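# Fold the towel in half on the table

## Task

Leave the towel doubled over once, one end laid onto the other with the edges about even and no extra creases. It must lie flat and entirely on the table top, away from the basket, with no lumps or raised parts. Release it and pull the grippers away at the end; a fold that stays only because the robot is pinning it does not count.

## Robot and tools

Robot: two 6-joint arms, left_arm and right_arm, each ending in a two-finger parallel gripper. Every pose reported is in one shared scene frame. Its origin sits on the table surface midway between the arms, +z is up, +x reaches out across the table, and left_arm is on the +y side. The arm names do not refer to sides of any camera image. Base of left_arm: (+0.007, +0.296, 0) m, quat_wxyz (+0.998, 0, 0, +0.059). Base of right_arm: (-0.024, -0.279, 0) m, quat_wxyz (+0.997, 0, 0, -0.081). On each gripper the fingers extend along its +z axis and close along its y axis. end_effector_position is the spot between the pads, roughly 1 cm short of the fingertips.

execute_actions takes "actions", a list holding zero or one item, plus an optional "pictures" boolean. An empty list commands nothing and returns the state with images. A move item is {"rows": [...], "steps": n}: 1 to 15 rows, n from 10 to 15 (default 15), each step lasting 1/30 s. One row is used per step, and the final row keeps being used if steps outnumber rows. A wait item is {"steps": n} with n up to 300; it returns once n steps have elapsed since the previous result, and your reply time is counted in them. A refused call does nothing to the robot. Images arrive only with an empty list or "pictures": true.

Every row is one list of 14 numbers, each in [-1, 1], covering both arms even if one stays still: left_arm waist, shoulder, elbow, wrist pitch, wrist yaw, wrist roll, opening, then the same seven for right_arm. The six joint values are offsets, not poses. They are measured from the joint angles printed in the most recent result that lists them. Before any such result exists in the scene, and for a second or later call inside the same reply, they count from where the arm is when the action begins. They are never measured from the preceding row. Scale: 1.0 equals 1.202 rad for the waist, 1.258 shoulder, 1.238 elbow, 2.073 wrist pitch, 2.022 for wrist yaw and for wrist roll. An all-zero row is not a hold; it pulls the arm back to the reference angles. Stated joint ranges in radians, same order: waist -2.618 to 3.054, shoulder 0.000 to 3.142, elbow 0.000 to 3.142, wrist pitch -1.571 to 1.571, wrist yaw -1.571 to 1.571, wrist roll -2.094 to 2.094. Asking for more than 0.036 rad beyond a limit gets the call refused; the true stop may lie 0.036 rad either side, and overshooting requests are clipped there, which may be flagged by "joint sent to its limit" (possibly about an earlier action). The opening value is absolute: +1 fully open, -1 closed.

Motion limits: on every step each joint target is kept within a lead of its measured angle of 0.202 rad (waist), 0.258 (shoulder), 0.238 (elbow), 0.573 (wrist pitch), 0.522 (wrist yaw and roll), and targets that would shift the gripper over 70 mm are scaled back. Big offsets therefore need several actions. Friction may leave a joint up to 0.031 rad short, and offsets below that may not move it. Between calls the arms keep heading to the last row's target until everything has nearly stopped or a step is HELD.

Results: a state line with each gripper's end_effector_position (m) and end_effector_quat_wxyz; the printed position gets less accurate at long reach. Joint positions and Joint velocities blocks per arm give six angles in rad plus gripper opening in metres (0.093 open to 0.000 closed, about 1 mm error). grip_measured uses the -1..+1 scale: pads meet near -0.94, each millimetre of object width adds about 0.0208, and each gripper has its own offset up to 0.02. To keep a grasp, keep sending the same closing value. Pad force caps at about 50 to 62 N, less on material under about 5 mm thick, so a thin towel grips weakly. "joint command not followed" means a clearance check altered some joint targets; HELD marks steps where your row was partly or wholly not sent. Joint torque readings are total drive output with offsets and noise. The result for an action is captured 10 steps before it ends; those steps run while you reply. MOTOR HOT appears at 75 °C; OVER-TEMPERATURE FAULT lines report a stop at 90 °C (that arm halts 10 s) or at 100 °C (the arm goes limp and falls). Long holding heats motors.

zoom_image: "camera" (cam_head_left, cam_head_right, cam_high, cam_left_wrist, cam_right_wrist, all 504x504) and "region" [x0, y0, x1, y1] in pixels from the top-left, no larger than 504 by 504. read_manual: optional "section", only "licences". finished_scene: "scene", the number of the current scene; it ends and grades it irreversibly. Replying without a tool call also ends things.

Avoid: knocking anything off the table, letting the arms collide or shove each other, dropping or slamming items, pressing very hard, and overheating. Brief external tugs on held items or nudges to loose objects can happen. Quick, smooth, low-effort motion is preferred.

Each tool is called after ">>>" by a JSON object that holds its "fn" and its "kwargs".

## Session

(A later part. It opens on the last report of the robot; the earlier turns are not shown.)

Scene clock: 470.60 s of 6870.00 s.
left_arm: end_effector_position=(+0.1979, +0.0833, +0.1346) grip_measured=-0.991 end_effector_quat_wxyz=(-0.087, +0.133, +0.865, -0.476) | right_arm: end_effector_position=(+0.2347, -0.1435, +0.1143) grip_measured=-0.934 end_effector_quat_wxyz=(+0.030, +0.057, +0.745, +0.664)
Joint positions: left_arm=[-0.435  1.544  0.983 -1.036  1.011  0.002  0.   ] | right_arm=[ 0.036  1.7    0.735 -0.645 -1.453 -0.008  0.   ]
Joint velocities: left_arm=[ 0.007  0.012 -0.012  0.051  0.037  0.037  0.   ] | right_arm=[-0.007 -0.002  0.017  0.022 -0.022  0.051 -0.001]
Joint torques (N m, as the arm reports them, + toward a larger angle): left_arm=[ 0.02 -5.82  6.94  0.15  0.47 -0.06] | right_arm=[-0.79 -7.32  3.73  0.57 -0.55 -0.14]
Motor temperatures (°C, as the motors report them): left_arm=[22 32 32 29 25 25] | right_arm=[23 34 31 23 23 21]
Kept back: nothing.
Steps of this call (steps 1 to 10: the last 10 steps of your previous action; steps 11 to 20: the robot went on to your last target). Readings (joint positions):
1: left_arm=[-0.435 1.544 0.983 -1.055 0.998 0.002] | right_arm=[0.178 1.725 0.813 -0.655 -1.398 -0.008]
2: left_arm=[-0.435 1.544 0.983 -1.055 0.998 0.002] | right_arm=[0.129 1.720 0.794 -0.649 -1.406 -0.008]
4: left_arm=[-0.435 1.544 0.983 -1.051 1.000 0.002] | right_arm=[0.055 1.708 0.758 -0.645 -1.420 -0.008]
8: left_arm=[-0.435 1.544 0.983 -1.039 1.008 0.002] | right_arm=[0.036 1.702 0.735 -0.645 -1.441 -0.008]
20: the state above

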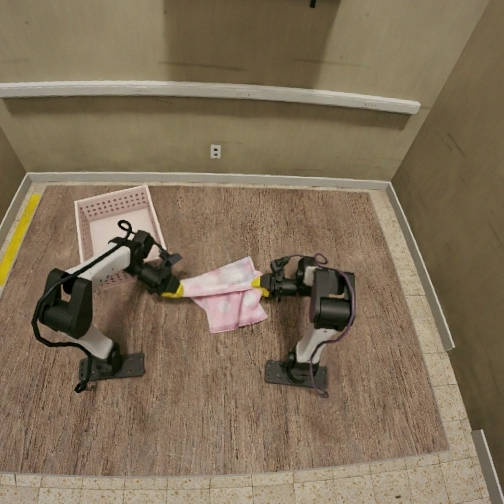

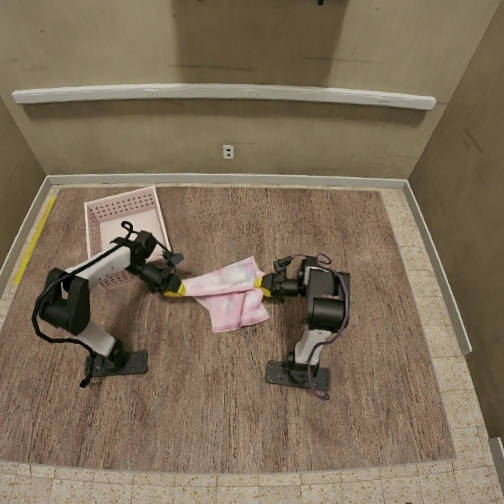

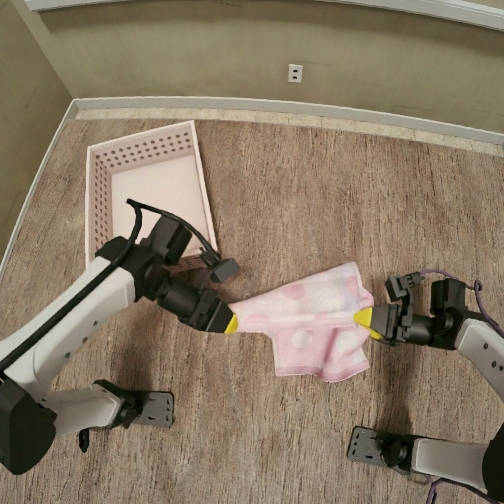

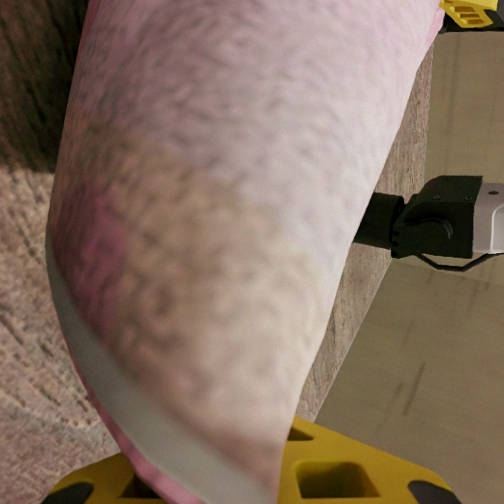

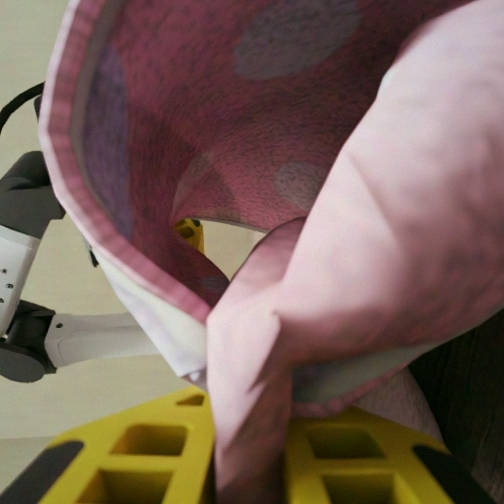

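Pull progressively.

>>> {"fn": "execute_actions", "kwargs": {"actions": [{"rows":[[0.01,0,0,-0.02,-0.02,0,-1,-0.03,0,0,0,0,0,-1],[0.02,0,0,-0.03,-0.03,0,-1,-0.05,0,0,0,0,0,-1],[0.02,0,0,-0.04,-0.04,0,-1,-0.07,0,0,0,0,0,-1],[0.03,0,0,-0.05,-0.05,0,-1,-0.09,0,0,0,0,0,-1],[0.03,0,0,-0.06,-0.06,0,-1,-0.11,0,0,0,0,0,-1],[0.04,0,0,-0.07,-0.07,0,-1,-0.13,0,0,0,0,0,-1],[0.04,0,0,-0.07,-0.07,0,-1,-0.15,0,0,0,0,0,-1],[0.04,0,0,-0.07,-0.07,0,-1,-0.17,0,0,0,0,0,-1],[0.04,0,0,-0.07,-0.07,0,-1,-0.19,0,0,0,0,0,-1],[0.04,0,0,-0.07,-0.07,0,-1,-0.21,0,0,0,0,0,-1]],"steps":15}]}}

>>> {"fn": "execute_actions", "kwargs": {"actions": [{"steps":18}], "pictures": true}}

Scene clock: 471.37 s of 6870.00 s.
left_arm: end_effector_position=(+0.1970, +0.0874, +0.1314) grip_measured=-0.991 end_effector_quat_wxyz=(-0.092, +0.127, +0.871, -0.465) | right_arm: end_effector_position=(+0.2410, -0.1582, +0.1145) grip_measured=-0.934 end_effector_quat_wxyz=(+0.045, +0.082, +0.743, +0.663)
Joint positions: left_arm=[-0.428  1.544  0.983 -1.053  0.988  0.002  0.   ] | right_arm=[-0.021  1.7    0.735 -0.656 -1.454 -0.008  0.   ]
Joint velocities: left_arm=[ 0.061 -0.012 -0.012 -0.183 -0.139  0.007  0.   ] | right_arm=[-0.569 -0.007 -0.012 -0.095  0.022 -0.051  0.001]
Joint torques (N m, as the arm reports them, + toward a larger angle): left_arm=[ 2.34 -5.73  6.81 -0.48 -0.1  -0.05] | right_arm=[-2.95 -5.64  4.78  0.59 -0.45 -0.14]
Motor temperatures (°C, as the motors report them): left_arm=[22 32 32 29 25 25] | right_arm=[23 34 31 23 23 21]
Steps of this call (steps 1 to 15: the robot went on to your last target; steps 16 to 18: nothing new was sent; steps 19 to 23: the first 5 steps of this action). Readings (joint positions):
19: left_arm=[-0.435 1.544 0.983 -1.036 1.011 0.002] | right_arm=[0.035 1.700 0.735 -0.646 -1.453 -0.008]
20: left_arm=[-0.434 1.544 0.983 -1.037 1.007 0.002] | right_arm=[0.029 1.700 0.735 -0.648 -1.453 -0.008]
22: left_arm=[-0.431 1.544 0.983 -1.047 0.995 0.002] | right_arm=[-0.001 1.700 0.735 -0.653 -1.453 -0.008]
23: the state above

Scene clock: 471.97 s of 6870.00 s.
left_arm: end_effector_position=(+0.1959, +0.0917, +0.1292) grip_measured=-0.991 end_effector_quat_wxyz=(-0.097, +0.120, +0.876, -0.457) | right_arm: end_effector_position=(+0.2518, -0.1962, +0.1156) grip_measured=-0.934 end_effector_quat_wxyz=(+0.077, +0.150, +0.730, +0.662)
Joint positions: left_arm=[-0.419  1.544  0.983 -1.074  0.971  0.004  0.   ] | right_arm=[-0.165  1.7    0.735 -0.7   -1.458 -0.008  0.   ]
Joint velocities: left_arm=[-0.002 -0.007  0.002  0.022 -0.081  0.007  0.   ] | right_arm=[-0.012 -0.012  0.007 -0.051 -0.037 -0.066 -0.001]
Joint torques (N m, as the arm reports them, + toward a larger angle): left_arm=[ 3.06 -5.73  6.74 -0.78 -0.47 -0.08] | right_arm=[-3.8  -5.56  4.65  0.84 -0.42 -0.14]
Motor temperatures (°C, as the motors report them): left_arm=[22 32 32 29 25 25] | right_arm=[23 34 31 23 23 21]
Kept back: nothing.
Steps of this call (steps 1 to 10: the last 10 steps of your previous action; steps 11 to 18: the robot went on to your last target). Readings (joint positions):
1: left_arm=[-0.425 1.544 0.983 -1.061 0.981 0.002] | right_arm=[-0.042 1.700 0.735 -0.659 -1.455 -0.008]
2: left_arm=[-0.422 1.544 0.983 -1.066 0.977 0.002] | right_arm=[-0.062 1.700 0.735 -0.663 -1.456 -0.008]
4: left_arm=[-0.421 1.544 0.983 -1.068 0.974 0.002] | right_arm=[-0.101 1.700 0.735 -0.673 -1.458 -0.008]
8: left_arm=[-0.419 1.544 0.983 -1.074 0.971 0.003] | right_arm=[-0.165 1.700 0.735 -0.684 -1.458 -0.008]
18: the state above

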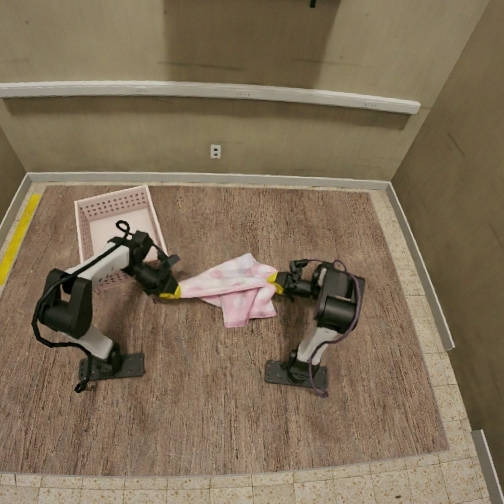

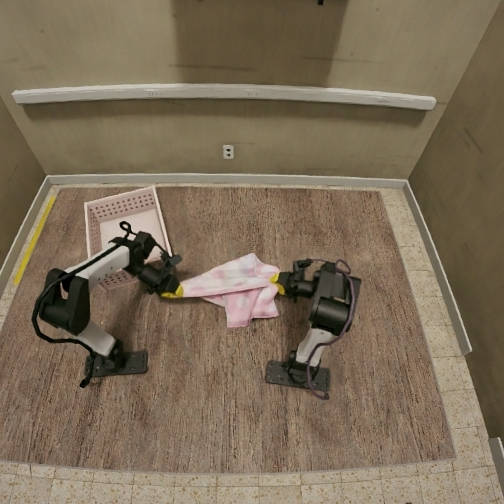

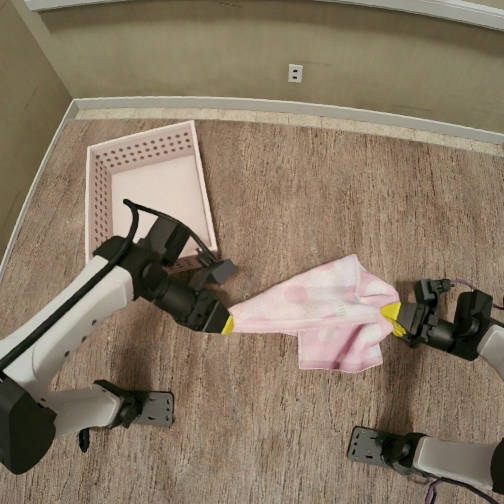

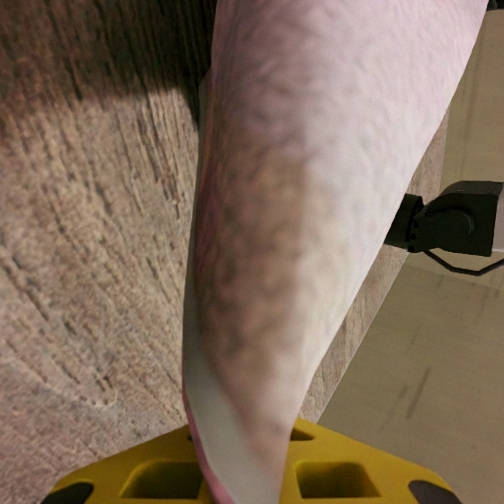

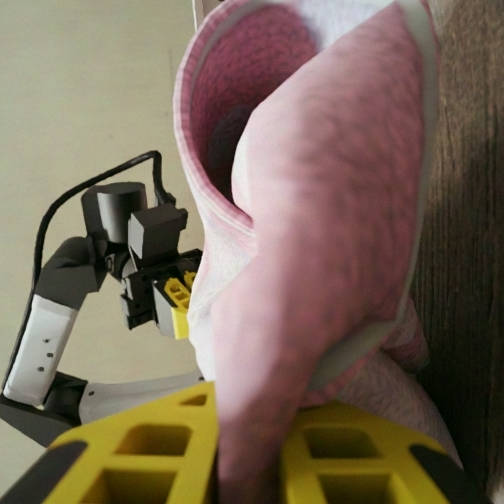

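>>> {"fn": "execute_actions", "kwargs": {"actions": [{"rows":[[0,0,0,0,0,0,-1,0.02,0,0,0,0,0,-1],[0,0,0,0,0,0,-1,0.05,0,0,0,0,0,-1],[-0.02,0,0,0,-0.03,0,-1,0.08,0.01,-0.01,0.02,0,0,-1],[-0.04,0,0,0,-0.07,0,-1,0.11,0.02,-0.02,0.03,0,0,-1],[-0.06,0,0,0.01,-0.11,0,-1,0.14,0.03,-0.03,0.05,0,0,-1],[-0.09,0,0,0.02,-0.15,0,-1,0.16,0.04,-0.04,0.07,0,0,-1],[-0.12,0,0,0.03,-0.19,0,-1,0.18,0.05,-0.05,0.09,0,0,-1],[-0.15,0,0,0.03,-0.23,0,-1,0.18,0.06,-0.06,0.11,0,0,-1],[-0.18,0,0,0.03,-0.27,0,-1,0.18,0.07,-0.07,0.12,0,0,-1],[-0.21,0,0,0.03,-0.31,0,-1,0.18,0.07,-0.07,0.12,0,0,-1],[-0.24,0,0,0.03,-0.35,0,-1,0.18,0.07,-0.07,0.12,0,0,-1],[-0.27,0,0,0.03,-0.39,0,-1,0.18,0.07,-0.07,0.12,0,0,-1],[-0.3,0,0,0.03,-0.43,0,-1,0.18,0.07,-0.07,0.12,0,0,-1],[-0.33,0,0,0.03,-0.47,0,-1,0.18,0.07,-0.07,0.12,0,0,-1]],"steps":15}]}}

>>> {"fn": "execute_actions", "kwargs": {"actions": [{"steps":30}], "pictures": true}}

Scene clock: 474.10 s of 6870.00 s.
left_arm: end_effector_position=(+0.1941, +0.0845, +0.1252) grip_measured=-0.991 end_effector_quat_wxyz=(-0.088, +0.148, +0.878, -0.446) | right_arm: end_effector_position=(+0.2385, -0.1616, +0.1135) grip_measured=-0.934 end_effector_quat_wxyz=(+0.034, +0.103, +0.738, +0.666)
Joint positions: left_arm=[-0.46   1.544  0.983 -1.037  0.944  0.004  0.   ] | right_arm=[-0.037  1.705  0.73  -0.692 -1.459 -0.008  0.   ]
Joint velocities: left_arm=[-0.462 -0.002 -0.007  0.066 -1.062  0.022  0.   ] | right_arm=[ 0.911  0.188 -0.115  0.447  0.037 -0.051 -0.001]
Joint torques (N m, as the arm reports them, + toward a larger angle): left_arm=[-0.27 -5.81  6.96  0.1   0.21 -0.09] | right_arm=[-1.01 -3.74  2.81  0.4  -0.46 -0.14]
Motor temperatures (°C, as the motors report them): left_arm=[22 32 32 29 25 25] | right_arm=[23 34 31 23 23 21]
Steps of this call (steps 1 to 15: the robot went on to your last target; steps 16 to 59: nothing new was sent; steps 60 to 64: the first 5 steps of this action). Readings (joint positions):
60: left_arm=[-0.422 1.544 0.983 -1.065 0.983 0.004] | right_arm=[-0.157 1.700 0.735 -0.707 -1.459 -0.008]
61: left_arm=[-0.427 1.544 0.983 -1.051 0.996 0.004] | right_arm=[-0.135 1.700 0.735 -0.713 -1.459 -0.008]
63: left_arm=[-0.445 1.544 0.983 -1.038 0.978 0.004] | right_arm=[-0.070 1.701 0.734 -0.707 -1.459 -0.008]
64: the state above

Scene clock: 475.10 s of 6870.00 s.
left_arm: end_effector_position=(+0.2011, +0.1125, +0.0566) grip_measured=-0.991 end_effector_quat_wxyz=(+0.014, +0.346, +0.937, -0.051) | right_arm: end_effector_position=(+0.2259, -0.1376, +0.0831) grip_measured=-0.934 end_effector_quat_wxyz=(+0.027, +0.046, +0.746, +0.664)
Joint positions: left_arm=[-0.819  1.544  0.983 -0.949  0.087  0.004  0.   ] | right_arm=[ 0.057  1.783  0.661 -0.478 -1.453 -0.008  0.   ]
Joint velocities: left_arm=[-0.002  0.007 -0.002 -0.037 -0.037 -0.007  0.   ] | right_arm=[ 0.002 -0.002  0.012  0.007  0.066 -0.081  0.   ]
Joint torques (N m, as the arm reports them, + toward a larger angle): left_arm=[ 0.39 -5.95  7.14 -0.06 -0.53 -0.1 ] | right_arm=[-0.28 -5.36  3.15  0.62 -0.51 -0.14]
Motor temperatures (°C, as the motors report them): left_arm=[22 32 32 29 25 25] | right_arm=[23 34 31 23 23 21]
Kept back: nothing.
Steps of this call (steps 1 to 10: the last 10 steps of your previous action; steps 11 to 30: the robot went on to your last target). Readings (joint positions):
1: left_arm=[-0.480 1.544 0.983 -1.034 0.898 0.004] | right_arm=[-0.007 1.713 0.723 -0.670 -1.459 -0.008]
2: left_arm=[-0.506 1.544 0.983 -1.029 0.843 0.004] | right_arm=[0.019 1.725 0.714 -0.643 -1.459 -0.008]
4: left_arm=[-0.570 1.544 0.983 -1.023 0.715 0.004] | right_arm=[0.048 1.753 0.690 -0.584 -1.458 -0.008]
8: left_arm=[-0.718 1.544 0.983 -1.013 0.432 0.004] | right_arm=[0.052 1.783 0.661 -0.524 -1.453 -0.008]
30: the state above

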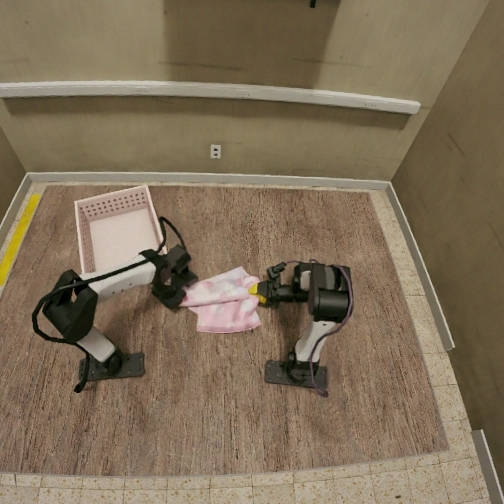

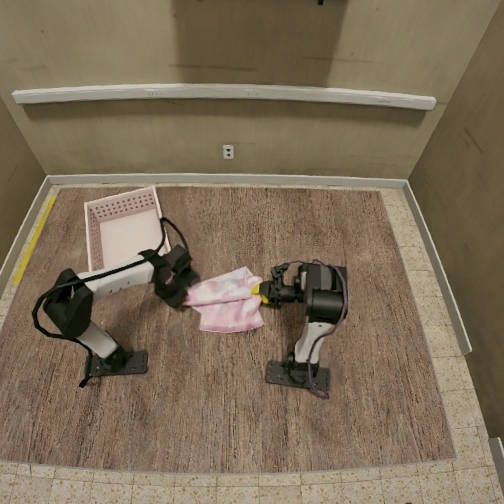

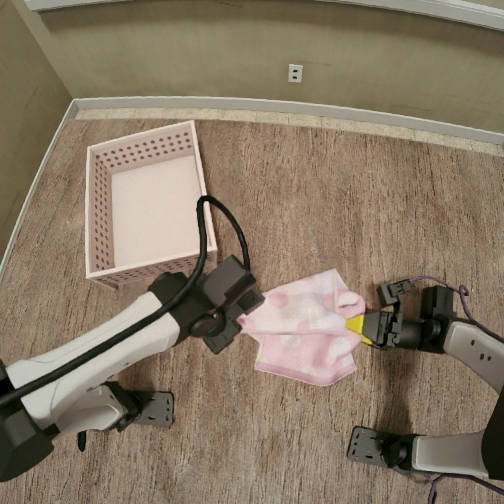

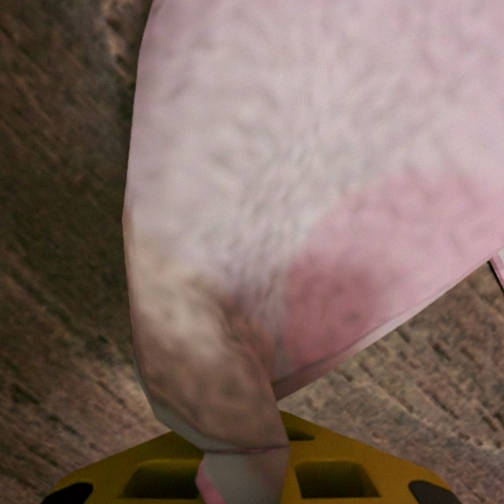

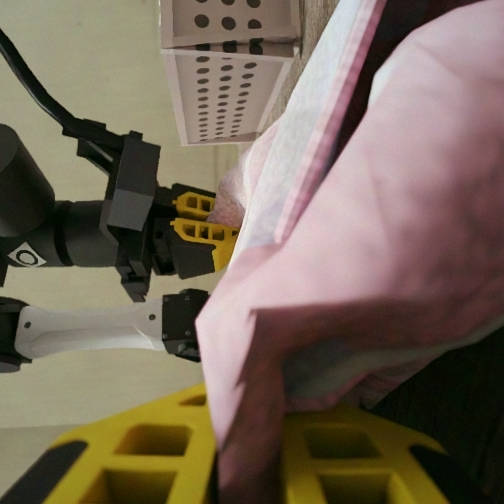

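>>> {"fn": "execute_actions", "kwargs": {"actions": [{"rows":[[-0.02,0.02,-0.02,0.02,-0.02,0,-1,0,0,0,0,0,0,-1],[-0.04,0.04,-0.04,0.03,-0.03,0,-1,0,0,0,0,0,0,-1],[-0.06,0.06,-0.06,0.04,-0.04,0,-1,0,0,0,0,0,0,-1],[-0.08,0.07,-0.07,0.05,-0.04,0,-1,0,0,0,0,0,0,-1],[-0.08,0.07,-0.07,0.05,-0.04,0,-1,0,0,0,0,0,0,-1],[-0.08,0.07,-0.07,0.05,-0.04,0,-1,0,0,0,0,0,0,-1],[-0.08,0.07,-0.07,0.05,-0.04,0,-1,0,0,0,0,0,0,-1],[-0.08,0.07,-0.07,0.05,-0.04,0,-1,0,0,0,0,0,0,-1],[-0.08,0.07,-0.07,0.05,-0.04,0,0,0,0,0,0,0,0,-1],[-0.08,0.07,-0.07,0.05,-0.04,0,0,0,0,0,0,0,0,-1],[-0.08,0.07,-0.07,0.05,-0.04,0,0,0,0,0,0,0,0,-1],[-0.08,0.07,-0.07,0.05,-0.04,0,0,0,0,0,0,0,0,-1],[-0.08,0.0,0.05,-0.05,-0.04,0.2,0,0,0,0,0,0,0,-1],[-0.08,-0.03,0.13,-0.12,-0.04,0.38,1,0,0,0,0,0,0,-1]],"steps":15}]}}

>>> {"fn": "execute_actions", "kwargs": {"actions": [{"steps":35}], "pictures": true}}

Scene clock: 476.03 s of 6870.00 s.
left_arm: end_effector_position=(+0.1971, +0.0957, +0.0400) grip_measured=-0.991 end_effector_quat_wxyz=(+0.026, +0.379, +0.924, -0.045) | right_arm: end_effector_position=(+0.2257, -0.1372, +0.0825) grip_measured=-0.934 end_effector_quat_wxyz=(+0.026, +0.046, +0.747, +0.663)
Joint positions: left_arm=[-0.89   1.584  0.953 -0.858  0.064  0.004  0.   ] | right_arm=[ 0.059  1.783  0.661 -0.478 -1.45  -0.008  0.   ]
Joint velocities: left_arm=[-0.554  0.486 -0.379  0.359 -0.11  -0.007  0.   ] | right_arm=[-0.027 -0.002  0.032 -0.051 -0.007 -0.007 -0.   ]
Joint torques (N m, as the arm reports them, + toward a larger angle): left_arm=[ 0.9  -4.92  4.19  0.14 -0.38 -0.11] | right_arm=[ 0.   -5.81  4.11  0.35 -0.52 -0.14]
Motor temperatures (°C, as the motors report them): left_arm=[22 32 32 29 25 25] | right_arm=[23 34 31 23 23 21]
Steps of this call (steps 1 to 15: the robot went on to your last target; steps 16 to 23: nothing new was sent; steps 24 to 28: the first 5 steps of this action). Readings (joint positions):
24: left_arm=[-0.823 1.544 0.983 -0.938 0.086 0.004] | right_arm=[0.057 1.783 0.661 -0.478 -1.452 -0.008]
25: left_arm=[-0.832 1.547 0.981 -0.919 0.083 0.004] | right_arm=[0.058 1.783 0.661 -0.478 -1.451 -0.008]
27: left_arm=[-0.869 1.568 0.965 -0.874 0.068 0.004] | right_arm=[0.059 1.783 0.661 -0.478 -1.450 -0.008]
28: the state above

Scene clock: 477.20 s of 6870.00 s.
left_arm: end_effector_position=(+0.1843, +0.1092, +0.1045) grip_measured=+0.993 end_effector_quat_wxyz=(+0.013, +0.705, +0.709, -0.008) | right_arm: end_effector_position=(+0.2256, -0.1373, +0.0817) grip_measured=-0.934 end_effector_quat_wxyz=(+0.026, +0.046, +0.749, +0.661)
Joint positions: left_arm=[-0.918  1.499  1.14  -1.185  0.016  0.765  0.093] | right_arm=[ 0.059  1.783  0.661 -0.478 -1.445 -0.008  0.   ]
Joint velocities: left_arm=[-0.012  0.012  0.007  0.022  0.037  0.037  0.   ] | right_arm=[-0.012 -0.032  0.002  0.022  0.022  0.022 -0.   ]
Joint torques (N m, as the arm reports them, + toward a larger angle): left_arm=[ 0.25 -5.05  7.57  0.27  0.02 -0.1 ] | right_arm=[-0.01 -5.77  4.09  0.35 -0.53 -0.14]
Motor temperatures (°C, as the motors report them): left_arm=[22 32 32 29 25 25] | right_arm=[23 34 31 23 23 21]
Kept back: nothing.
Steps of this call (steps 1 to 10: the last 10 steps of your previous action; steps 11 to 35: the robot went on to your last target). Readings (joint positions):
1: left_arm=[-0.905 1.600 0.941 -0.849 0.061 0.004] | right_arm=[0.059 1.783 0.661 -0.478 -1.449 -0.008]
2: left_arm=[-0.914 1.612 0.931 -0.842 0.060 0.004] | right_arm=[0.059 1.783 0.661 -0.478 -1.448 -0.008]
4: left_arm=[-0.918 1.622 0.922 -0.834 0.057 0.004] | right_arm=[0.059 1.783 0.661 -0.478 -1.445 -0.008]
8: left_arm=[-0.918 1.620 0.936 -0.871 0.031 0.069] | right_arm=[0.059 1.783 0.661 -0.478 -1.445 -0.008]
35: the state above

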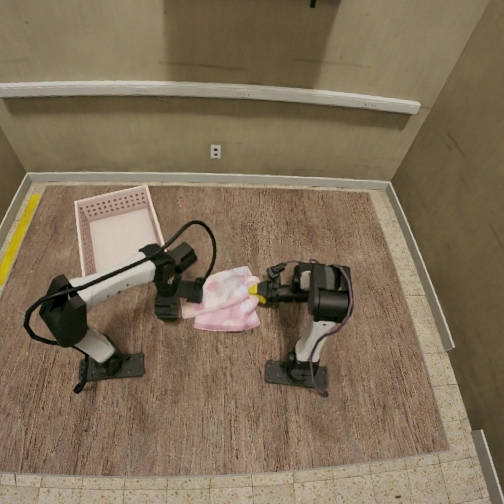

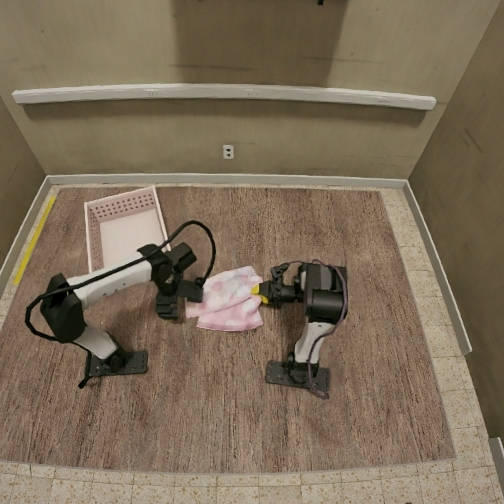

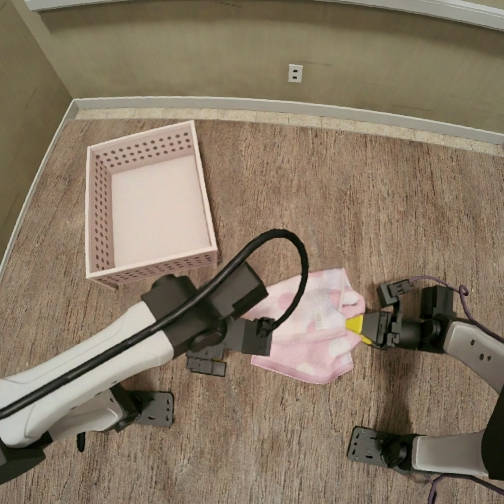

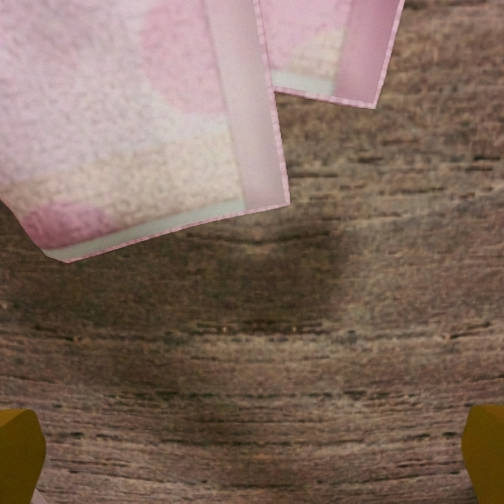

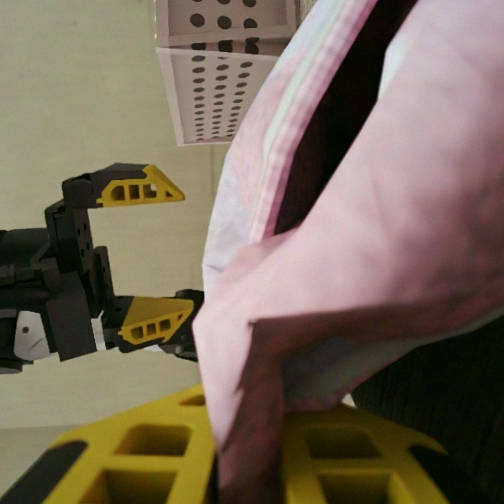

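>>> {"fn": "execute_actions", "kwargs": {"actions": [{"rows":[[-0.04,0.06,0,0.04,0,-0.06,0.4,0,0,0,0,0,0,-1],[-0.08,0.12,0,0.07,0,-0.12,0.4,0,0,0,0,0,0,-1],[-0.08,0.175,0,0.095,0,-0.12,0.4,0,0,0,0,0,0,-1]],"steps":15}]}}

>>> {"fn": "execute_actions", "kwargs": {"actions": [{"steps":20}], "pictures": true}}

Scene clock: 478.37 s of 6870.00 s.
left_arm: end_effector_position=(+0.1817, +0.0792, +0.0637) grip_measured=+0.404 end_effector_quat_wxyz=(-0.017, +0.683, +0.731, -0.005) | right_arm: end_effector_position=(+0.2256, -0.1373, +0.0817) grip_measured=-0.934 end_effector_quat_wxyz=(+0.026, +0.046, +0.749, +0.661)
Joint positions: left_arm=[-1.001  1.663  1.14  -1.08   0.013  0.619  0.065] | right_arm=[ 0.059  1.783  0.661 -0.478 -1.445 -0.008  0.   ]
Joint velocities: left_arm=[-0.325  1.336 -0.002  0.755  0.022 -0.667 -0.005] | right_arm=[-0.032 -0.012 -0.002  0.007 -0.037 -0.051  0.   ]
Joint torques (N m, as the arm reports them, + toward a larger angle): left_arm=[ 0.95 -8.94  7.1   0.18  0.11 -0.16] | right_arm=[ 0.16 -5.77  4.1   0.35 -0.47 -0.14]
Motor temperatures (°C, as the motors report them): left_arm=[22 32 32 29 25 25] | right_arm=[23 34 31 23 23 21]
Steps of this call (steps 1 to 15: the robot went on to your last target; steps 16 to 30: nothing new was sent; steps 31 to 35: the first 5 steps of this action). Readings (joint positions):
31: left_arm=[-0.923 1.506 1.140 -1.181 0.015 0.747] | right_arm=[0.059 1.783 0.661 -0.478 -1.445 -0.008]
32: left_arm=[-0.941 1.526 1.140 -1.165 0.013 0.707] | right_arm=[0.059 1.783 0.661 -0.478 -1.445 -0.008]
34: left_arm=[-0.987 1.614 1.140 -1.106 0.013 0.642] | right_arm=[0.059 1.783 0.661 -0.478 -1.445 -0.008]
35: the state above

Scene clock: 479.03 s of 6870.00 s.
left_arm: end_effector_position=(+0.1881, +0.0663, +0.0440) grip_measured=+0.402 end_effector_quat_wxyz=(-0.015, +0.653, +0.757, -0.004) | right_arm: end_effector_position=(+0.2256, -0.1373, +0.0817) grip_measured=-0.934 end_effector_quat_wxyz=(+0.026, +0.046, +0.749, +0.661)
Joint positions: left_arm=[-1.012  1.735  1.14  -1.004  0.013  0.529  0.064] | right_arm=[ 0.059  1.783  0.661 -0.478 -1.445 -0.008  0.   ]
Joint velocities: left_arm=[-0.002 -0.002 -0.012  0.051 -0.037 -0.007 -0.001] | right_arm=[-0.007 -0.007  0.002  0.051 -0.007  0.022  0.001]
Joint torques (N m, as the arm reports them, + toward a larger angle): left_arm=[-0.13 -8.75  6.82  0.46  0.13 -0.19] | right_arm=[ 0.16 -5.76  4.1   0.35 -0.47 -0.14]
Motor temperatures (°C, as the motors report them): left_arm=[22 32 32 29 24 25] | right_arm=[23 34 31 23 23 21]
Kept back: nothing.
Steps of this call (steps 1 to 10: the last 10 steps of your previous action; steps 11 to 20: the robot went on to your last target). Readings (joint positions):
1: left_arm=[-1.009 1.702 1.140 -1.060 0.013 0.601] | right_arm=[0.059 1.783 0.661 -0.478 -1.445 -0.008]
2: left_arm=[-1.012 1.726 1.140 -1.046 0.013 0.586] | right_arm=[0.059 1.783 0.661 -0.478 -1.445 -0.008]
4: left_arm=[-1.012 1.737 1.140 -1.029 0.013 0.565] | right_arm=[0.059 1.783 0.661 -0.478 -1.445 -0.008]
8: left_arm=[-1.012 1.735 1.140 -1.012 0.013 0.543] | right_arm=[0.059 1.783 0.661 -0.478 -1.445 -0.008]
20: the state above

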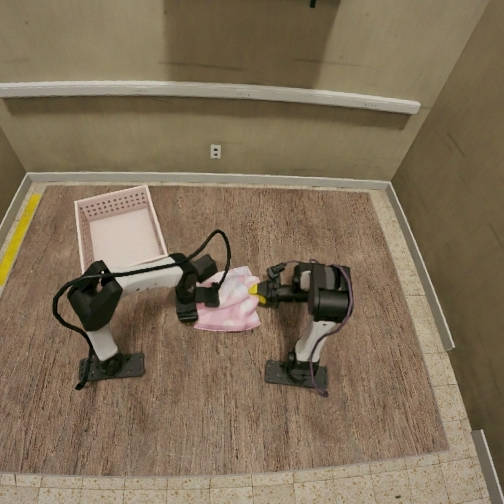

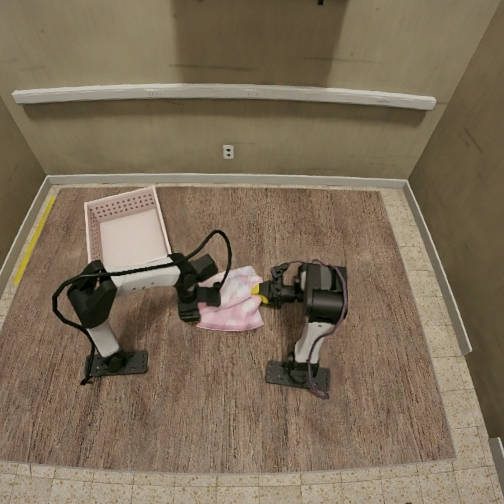

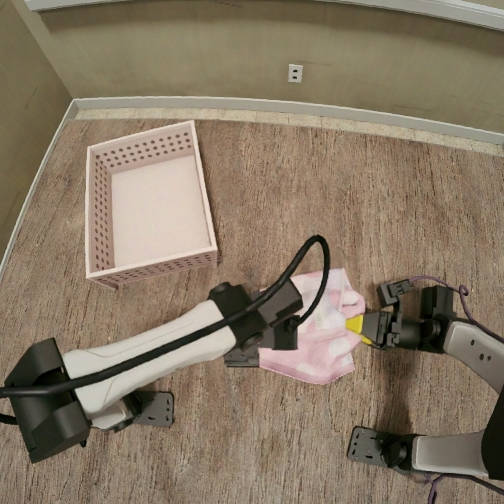

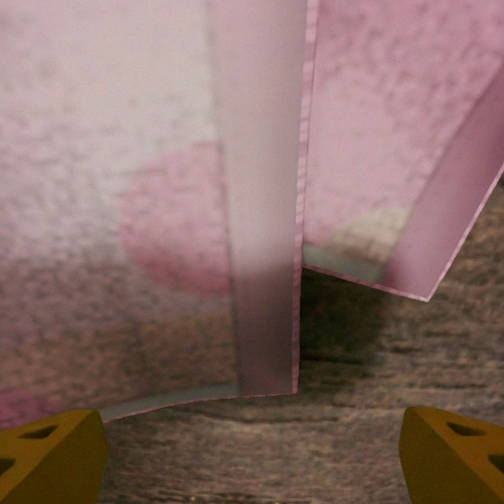

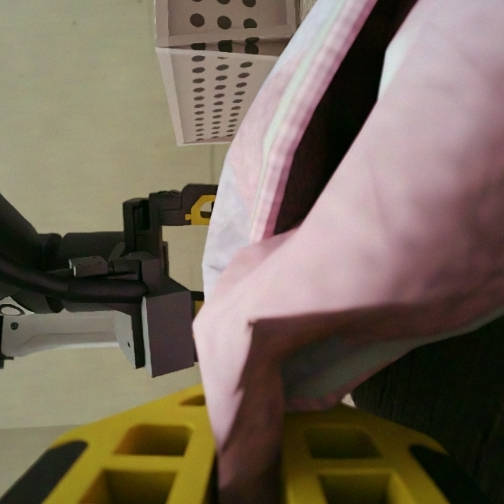

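>>> {"fn": "execute_actions", "kwargs": {"actions": [{"rows":[[0.022,0,0,0.04,0,0,0.4,0,0,0,0,0,0,-1],[0.022,0.01,0,0.06,0,0,0.4,0,0,0,0,0,0,-1],[0.022,0.02,-0.01,0.08,0,0,0.4,0,0,0,0,0,0,-1],[0.022,0.03,-0.02,0.082,0,0,0.4,0,0,0,0,0,0,-1],[0.022,0.04,-0.03,0.082,0,0,0.4,0,0,0,0,0,0,-1],[0.022,0.05,-0.04,0.082,0,0,0.4,0,0,0,0,0,0,-1],[0.022,0.06,-0.05,0.082,0,0,0.4,0,0,0,0,0,0,-1],[0.022,0.07,-0.06,0.082,0,0,0.4,0,0,0,0,0,0,-1],[0.022,0.085,-0.07,0.082,0,0,0.4,0,0,0,0,0,0,-1],[0.022,0.1,-0.08,0.082,0,0,0.4,0,0,0,0,0,0,-1],[0.022,0.115,-0.09,0.082,0,0,0.4,0,0,0,0,0,0,-1]],"steps":15}]}}

>>> {"fn": "execute_actions", "kwargs": {"actions": [{"steps":15}], "pictures": true}}

Scene clock: 479.90 s of 6870.00 s.
left_arm: end_effector_position=(+0.2054, +0.0537, +0.0421) grip_measured=+0.402 end_effector_quat_wxyz=(+0.024, +0.646, +0.763, -0.011) | right_arm: end_effector_position=(+0.2256, -0.1373, +0.0817) grip_measured=-0.934 end_effector_quat_wxyz=(+0.026, +0.046, +0.749, +0.661)
Joint positions: left_arm=[-0.995  1.743  1.14  -0.916  0.013  0.528  0.064] | right_arm=[ 0.059  1.783  0.661 -0.478 -1.445 -0.008  0.   ]
Joint velocities: left_arm=[ 0.066  0.178 -0.002  0.535 -0.066  0.007  0.001] | right_arm=[-0.012  0.002  0.002  0.066  0.051 -0.051  0.   ]
Joint torques (N m, as the arm reports them, + toward a larger angle): left_arm=[ 0.58 -5.22  3.69  0.45  0.11 -0.1 ] | right_arm=[ 0.16 -5.77  4.1   0.35 -0.47 -0.14]
Motor temperatures (°C, as the motors report them): left_arm=[22 32 32 29 24 25] | right_arm=[23 34 31 23 23 21]
Steps of this call (steps 1 to 15: the robot went on to your last target; steps 16 to 21: nothing new was sent; steps 22 to 26: the first 5 steps of this action). Readings (joint positions):
22: left_arm=[-1.011 1.735 1.140 -0.997 0.013 0.528] | right_arm=[0.059 1.783 0.661 -0.478 -1.445 -0.008]
23: left_arm=[-1.006 1.735 1.140 -0.982 0.013 0.528] | right_arm=[0.059 1.783 0.661 -0.478 -1.445 -0.008]
25: left_arm=[-0.998 1.737 1.140 -0.937 0.013 0.528] | right_arm=[0.059 1.783 0.661 -0.478 -1.445 -0.008]
26: the state above

Scene clock: 480.40 s of 6870.00 s.
left_arm: end_effector_position=(+0.2019, +0.0620, +0.0079) grip_measured=+0.401 end_effector_quat_wxyz=(-0.003, +0.646, +0.763, +0.000) | right_arm: end_effector_position=(+0.2256, -0.1373, +0.0815) grip_measured=-0.934 end_effector_quat_wxyz=(+0.026, +0.046, +0.749, +0.660)
Joint positions: left_arm=[-0.993  1.816  1.083 -0.843  0.     0.53   0.064] | right_arm=[ 0.059  1.783  0.661 -0.478 -1.444 -0.008  0.   ]
Joint velocities: left_arm=[-0.007 -0.017  0.007  0.037  0.051 -0.022 -0.   ] | right_arm=[-0.007  0.002 -0.007  0.051 -0.037  0.007 -0.   ]
Joint torques (N m, as the arm reports them, + toward a larger angle): left_arm=[ 0.7  -3.08  1.82  0.45  0.25 -0.11] | right_arm=[ 0.16 -5.76  4.11  0.35 -0.49 -0.14]
Motor temperatures (°C, as the motors report them): left_arm=[22 32 32 29 24 25] | right_arm=[23 34 31 23 23 21]
Kept back: nothing.
Steps of this call (steps 1 to 10: the last 10 steps of your previous action; steps 11 to 15: the robot went on to your last target). Readings (joint positions):
1: left_arm=[-0.993 1.751 1.137 -0.897 0.013 0.528] | right_arm=[0.059 1.783 0.661 -0.478 -1.445 -0.008]
2: left_arm=[-0.993 1.761 1.129 -0.881 0.013 0.528] | right_arm=[0.059 1.783 0.661 -0.478 -1.445 -0.008]
4: left_arm=[-0.993 1.789 1.106 -0.861 0.013 0.528] | right_arm=[0.059 1.783 0.661 -0.478 -1.445 -0.008]
8: left_arm=[-0.993 1.815 1.083 -0.843 0.001 0.530] | right_arm=[0.059 1.783 0.661 -0.478 -1.444 -0.008]
15: the state above

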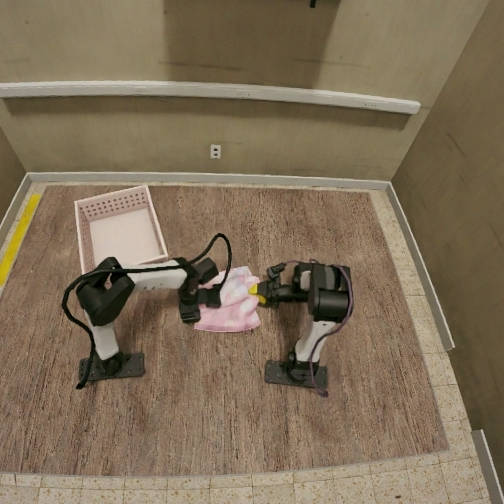

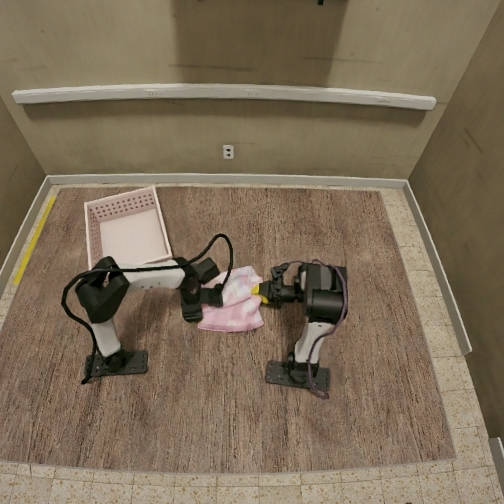

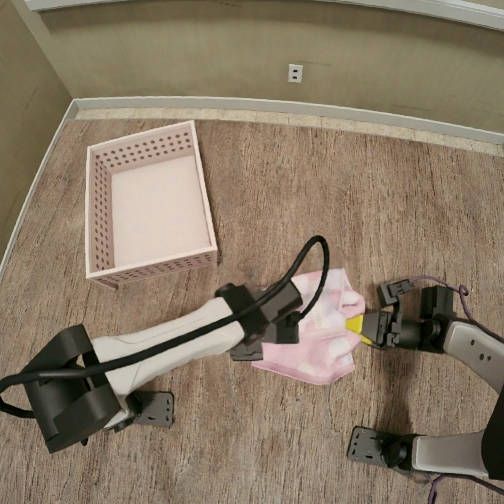

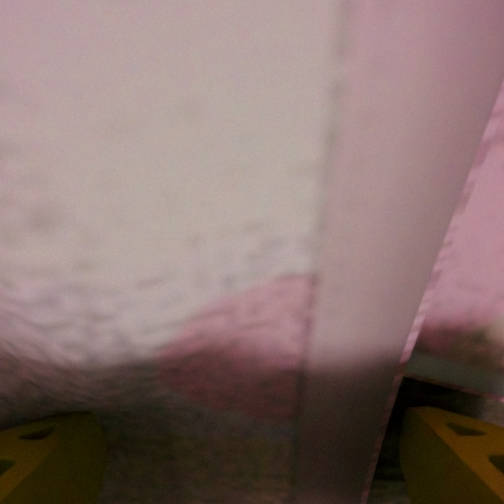

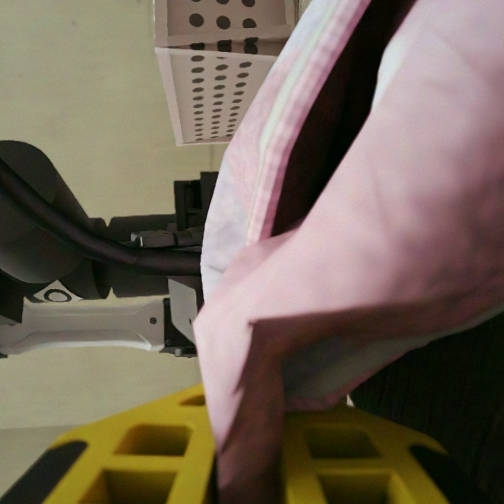

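Close gradually.

>>> {"fn": "execute_actions", "kwargs": {"actions": [{"rows":[[0.01,0.05,-0.045,0,0,0,0.3,0,0,0,0,0,0,-1],[0.012,0.05,-0.045,0,0,0,0.2,0,0,0,0,0,0,-1],[0.014,0.05,-0.045,0,0,0,0.1,0,0,0,0,0,0,-1],[0.016,0.05,-0.045,0,0,0,0,0,0,0,0,0,0,-1],[0.018,0.05,-0.045,0,0,0,-0.1,0,0,0,0,0,0,-1],[0.02,0.05,-0.045,0,0,0,-0.2,0,0,0,0,0,0,-1],[0.023,0.05,-0.045,0,0,0,-0.3,0,0,0,0,0,0,-1],[0.026,0.05,-0.045,0,0,0,-0.4,0,0,0,0,0,0,-1],[0.029,0.05,-0.045,0,0,0,-0.5,0,0,0,0,0,0,-1],[0.032,0.05,-0.045,0,0,0,-0.6,0,0,0,0,0,0,-1],[0.035,0.05,-0.045,0,0,0,-0.7,0,0,0,0,0,0,-1],[0.035,0.05,-0.045,0,0,0,-0.8,0,0,0,0,0,0,-1],[0.035,0.05,-0.045,0,0,0,-0.9,0,0,0,0,0,0,-1],[0.035,0.05,-0.045,0,0,0,-1,0,0,0,0,0,0,-1]],"steps":15}]}}

>>> {"fn": "execute_actions", "kwargs": {"actions": [{"steps":15}], "pictures": true}}

Scene clock: 481.40 s of 6870.00 s.
left_arm: end_effector_position=(+0.2079, +0.0635, +0.0080) grip_measured=-0.052 end_effector_quat_wxyz=(+0.004, +0.643, +0.766, +0.008) | right_arm: end_effector_position=(+0.2256, -0.1373, +0.0813) grip_measured=-0.934 end_effector_quat_wxyz=(+0.026, +0.046, +0.750, +0.660)
Joint positions: left_arm=[-0.985  1.816  1.083 -0.832 -0.017  0.53   0.043] | right_arm=[ 0.059  1.783  0.661 -0.478 -1.442 -0.008  0.   ]
Joint velocities: left_arm=[ 0.095 -0.022  0.002  0.095 -0.037  0.051 -0.094] | right_arm=[ 0.022 -0.007 -0.002 -0.037 -0.037 -0.022  0.   ]
Joint torques (N m, as the arm reports them, + toward a larger angle): left_arm=[ 0.65 -3.12  1.72  0.12  0.36 -0.12] | right_arm=[ 0.17 -5.74  4.09  0.35 -0.48 -0.14]
Motor temperatures (°C, as the motors report them): left_arm=[22 32 32 29 24 25] | right_arm=[23 34 31 23 23 21]
Steps of this call (steps 1 to 15: the robot went on to your last target; steps 16 to 25: nothing new was sent; steps 26 to 30: the first 5 steps of this action). Readings (joint positions):
26: left_arm=[-0.993 1.816 1.083 -0.843 -0.003 0.530] | right_arm=[0.059 1.783 0.661 -0.478 -1.443 -0.008]
27: left_arm=[-0.992 1.816 1.083 -0.841 -0.008 0.530] | right_arm=[0.059 1.783 0.661 -0.478 -1.443 -0.008]
29: left_arm=[-0.988 1.816 1.083 -0.836 -0.014 0.530] | right_arm=[0.059 1.783 0.661 -0.478 -1.442 -0.008]
30: the state above

Scene clock: 481.90 s of 6870.00 s.
left_arm: end_effector_position=(+0.2141, +0.0661, +0.0080) grip_measured=-0.977 end_effector_quat_wxyz=(+0.009, +0.635, +0.773, +0.006) | right_arm: end_effector_position=(+0.2255, -0.1374, +0.0808) grip_measured=-0.934 end_effector_quat_wxyz=(+0.026, +0.046, +0.751, +0.659)
Joint positions: left_arm=[-0.963  1.816  1.083 -0.823 -0.014  0.53   0.   ] | right_arm=[ 0.059  1.783  0.661 -0.478 -1.439 -0.008  0.   ]
Joint velocities: left_arm=[-0.007 -0.017  0.007  0.037 -0.007 -0.022  0.   ] | right_arm=[ 0.012 -0.002  0.012  0.051 -0.007  0.037 -0.   ]
Joint torques (N m, as the arm reports them, + toward a larger angle): left_arm=[ 1.07 -3.11  1.79  0.21  0.23 -0.13] | right_arm=[ 0.15 -5.77  4.09  0.35 -0.51 -0.14]
Motor temperatures (°C, as the motors report them): left_arm=[22 32 31 29 24 25] | right_arm=[23 34 31 23 23 21]
Kept back: nothing.
Steps of this call (steps 1 to 10: the last 10 steps of your previous action; steps 11 to 15: the robot went on to your last target). Readings (joint positions):
1: left_arm=[-0.981 1.816 1.083 -0.829 -0.019 0.530] | right_arm=[0.059 1.783 0.661 -0.478 -1.442 -0.008]
2: left_arm=[-0.977 1.816 1.083 -0.826 -0.021 0.530] | right_arm=[0.059 1.783 0.661 -0.478 -1.442 -0.008]
4: left_arm=[-0.970 1.816 1.083 -0.823 -0.022 0.530] | right_arm=[0.059 1.783 0.661 -0.478 -1.442 -0.008]
8: left_arm=[-0.963 1.816 1.083 -0.823 -0.016 0.530] | right_arm=[0.059 1.783 0.661 -0.478 -1.441 -0.008]
15: the state above

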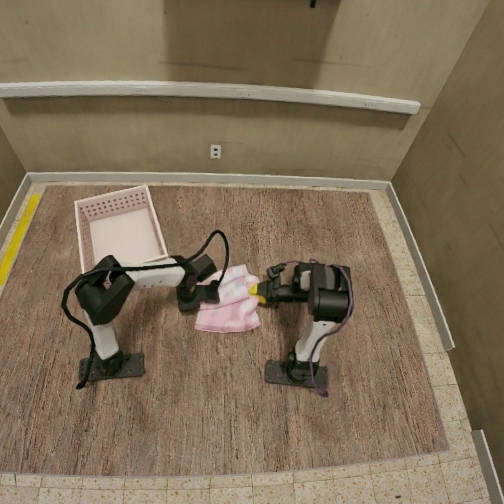

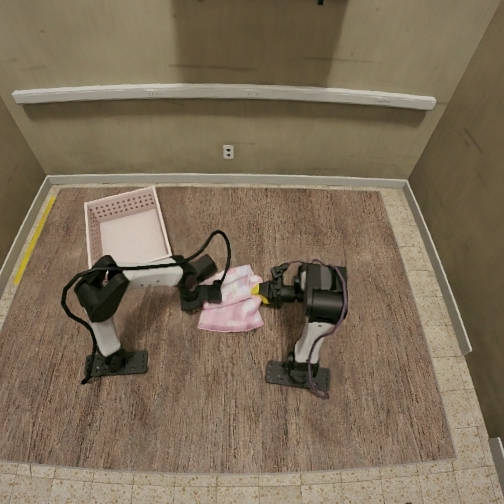

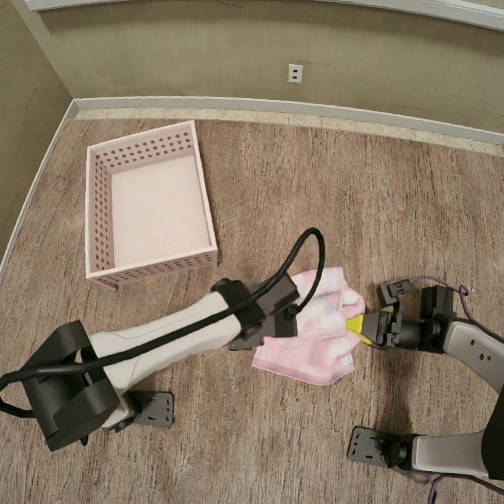

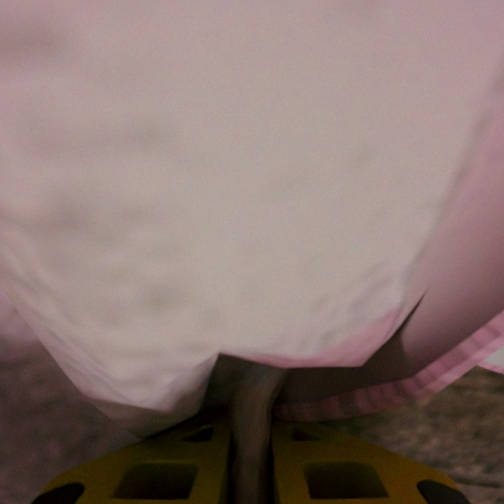

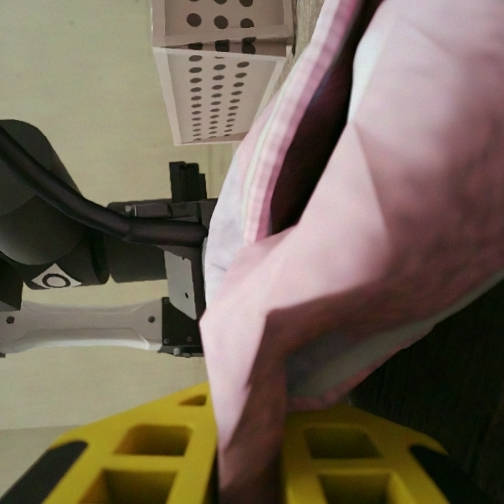

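>>> {"fn": "execute_actions", "kwargs": {"actions": [{"rows":[[0,-0.03,0,0,0.02,0.02,-1,0,-0.01,0,-0.01,0,0,-1],[0.01,-0.06,0,0,0.05,0.04,-1,0,-0.02,0,-0.02,0,0,-1],[0.03,-0.08,-0.01,-0.02,0.08,0.06,-1,0.01,-0.04,0,-0.03,0,0,-1],[0.05,-0.1,-0.02,-0.03,0.11,0.08,-1,0.01,-0.06,0,-0.04,0,0,-1],[0.07,-0.12,-0.03,-0.04,0.14,0.1,-1,0.02,-0.08,0,-0.05,0,0,-1],[0.09,-0.14,-0.04,-0.05,0.17,0.12,-1,0.02,-0.1,0,-0.06,0,0,-1],[0.11,-0.16,-0.06,-0.05,0.2,0.14,-1,0.03,-0.12,0,-0.07,0,0,-1],[0.13,-0.18,-0.08,-0.05,0.23,0.16,-1,0.03,-0.14,0,-0.08,0,0,-1],[0.155,-0.2,-0.1,-0.05,0.26,0.18,-1,0.04,-0.16,0,-0.09,0,0,-1],[0.18,-0.22,-0.12,-0.05,0.29,0.2,-1,0.04,-0.18,0,-0.1,0,0,-1],[0.205,-0.24,-0.14,-0.05,0.32,0.22,-1,0.05,-0.2,0,-0.11,0,0,-1],[0.23,-0.26,-0.16,-0.05,0.35,0.24,-1,0.05,-0.22,0,-0.12,0,0,-1],[0.255,-0.28,-0.18,-0.05,0.38,0.26,-1,0.06,-0.24,0,-0.13,0,0,-1],[0.28,-0.3,-0.2,-0.05,0.41,0.28,-1,0.06,-0.26,0,-0.14,0,0,-1],[0.31,-0.32,-0.22,-0.05,0.44,0.3,-1,0.07,-0.28,0,-0.15,0,0,-1]],"steps":15}]}}

>>> {"fn": "execute_actions", "kwargs": {"actions": [{"steps":20}]}}

Scene clock: 483.27 s of 6870.00 s.
left_arm: end_effector_position=(+0.2077, +0.0574, +0.0305) grip_measured=-0.976 end_effector_quat_wxyz=(+0.030, +0.657, +0.751, -0.055) | right_arm: end_effector_position=(+0.2221, -0.1365, +0.0867) grip_measured=-0.934 end_effector_quat_wxyz=(+0.022, +0.047, +0.753, +0.656)
Joint positions: left_arm=[-0.933  1.738  1.08  -0.841  0.103  0.618  0.   ] | right_arm=[ 0.062  1.75   0.661 -0.518 -1.433 -0.008  0.   ]
Joint velocities: left_arm=[ 0.53  -0.794 -0.129 -0.3    1.092  0.784  0.   ] | right_arm=[ 0.12  -0.589  0.012 -0.403 -0.007  0.051 -0.001]
Joint torques (N m, as the arm reports them, + toward a larger angle): left_arm=[ 2.21 -9.67  4.54  0.18  0.02 -0.11] | right_arm=[ 1.37 -8.09  4.2   0.3  -0.58 -0.14]
Motor temperatures (°C, as the motors report them): left_arm=[22 32 31 29 24 25] | right_arm=[23 34 31 23 23 21]
Steps of this call (steps 1 to 15: the robot went on to your last target; steps 16 to 36: nothing new was sent; steps 37 to 41: the first 5 steps of this action). Readings (joint positions):
37: left_arm=[-0.963 1.810 1.083 -0.822 -0.011 0.537] | right_arm=[0.059 1.783 0.661 -0.479 -1.439 -0.008]
38: left_arm=[-0.962 1.799 1.083 -0.823 0.004 0.550] | right_arm=[0.059 1.783 0.661 -0.484 -1.438 -0.008]
40: left_arm=[-0.949 1.764 1.083 -0.833 0.064 0.592] | right_arm=[0.059 1.768 0.661 -0.505 -1.434 -0.008]
41: the state above

Scene clock: 483.93 s of 6870.00 s.
left_arm: end_effector_position=(+0.1533, +0.0795, +0.0995) grip_measured=-0.976 end_effector_quat_wxyz=(+0.151, +0.661, +0.631, -0.377) | right_arm: end_effector_position=(+0.1845, -0.1178, +0.1473) grip_measured=-0.934 end_effector_quat_wxyz=(+0.016, +0.003, +0.755, +0.656)
Joint positions: left_arm=[-0.596  1.432  0.832 -0.915  0.834  1.114  0.   ] | right_arm=[ 0.137  1.445  0.661 -0.775 -1.431 -0.008  0.   ]
Joint velocities: left_arm=[ 0.002  0.002 -0.002  0.022  0.125  0.095  0.   ] | right_arm=[ 0.002 -0.012 -0.017 -0.051 -0.022 -0.022 -0.   ]
Joint torques (N m, as the arm reports them, + toward a larger angle): left_arm=[ 0.65 -6.13  5.08  0.33  0.77 -0.1 ] | right_arm=[ 0.62 -5.19  5.36  0.35 -0.53 -0.14]
Motor temperatures (°C, as the motors report them): left_arm=[22 32 31 29 24 25] | right_arm=[23 34 31 23 23 21]
Kept back: nothing.
Steps of this call (steps 1 to 10: the last 10 steps of your previous action; steps 11 to 20: the robot went on to your last target). Readings (joint positions):
1: left_arm=[-0.911 1.709 1.074 -0.850 0.146 0.647] | right_arm=[0.066 1.726 0.661 -0.533 -1.432 -0.008]
2: left_arm=[-0.885 1.678 1.063 -0.858 0.192 0.679] | right_arm=[0.072 1.700 0.661 -0.549 -1.432 -0.008]
4: left_arm=[-0.828 1.618 1.027 -0.869 0.291 0.746] | right_arm=[0.085 1.644 0.661 -0.582 -1.432 -0.008]
8: left_arm=[-0.710 1.518 0.926 -0.887 0.512 0.894] | right_arm=[0.111 1.541 0.661 -0.657 -1.431 -0.008]
20: the state above


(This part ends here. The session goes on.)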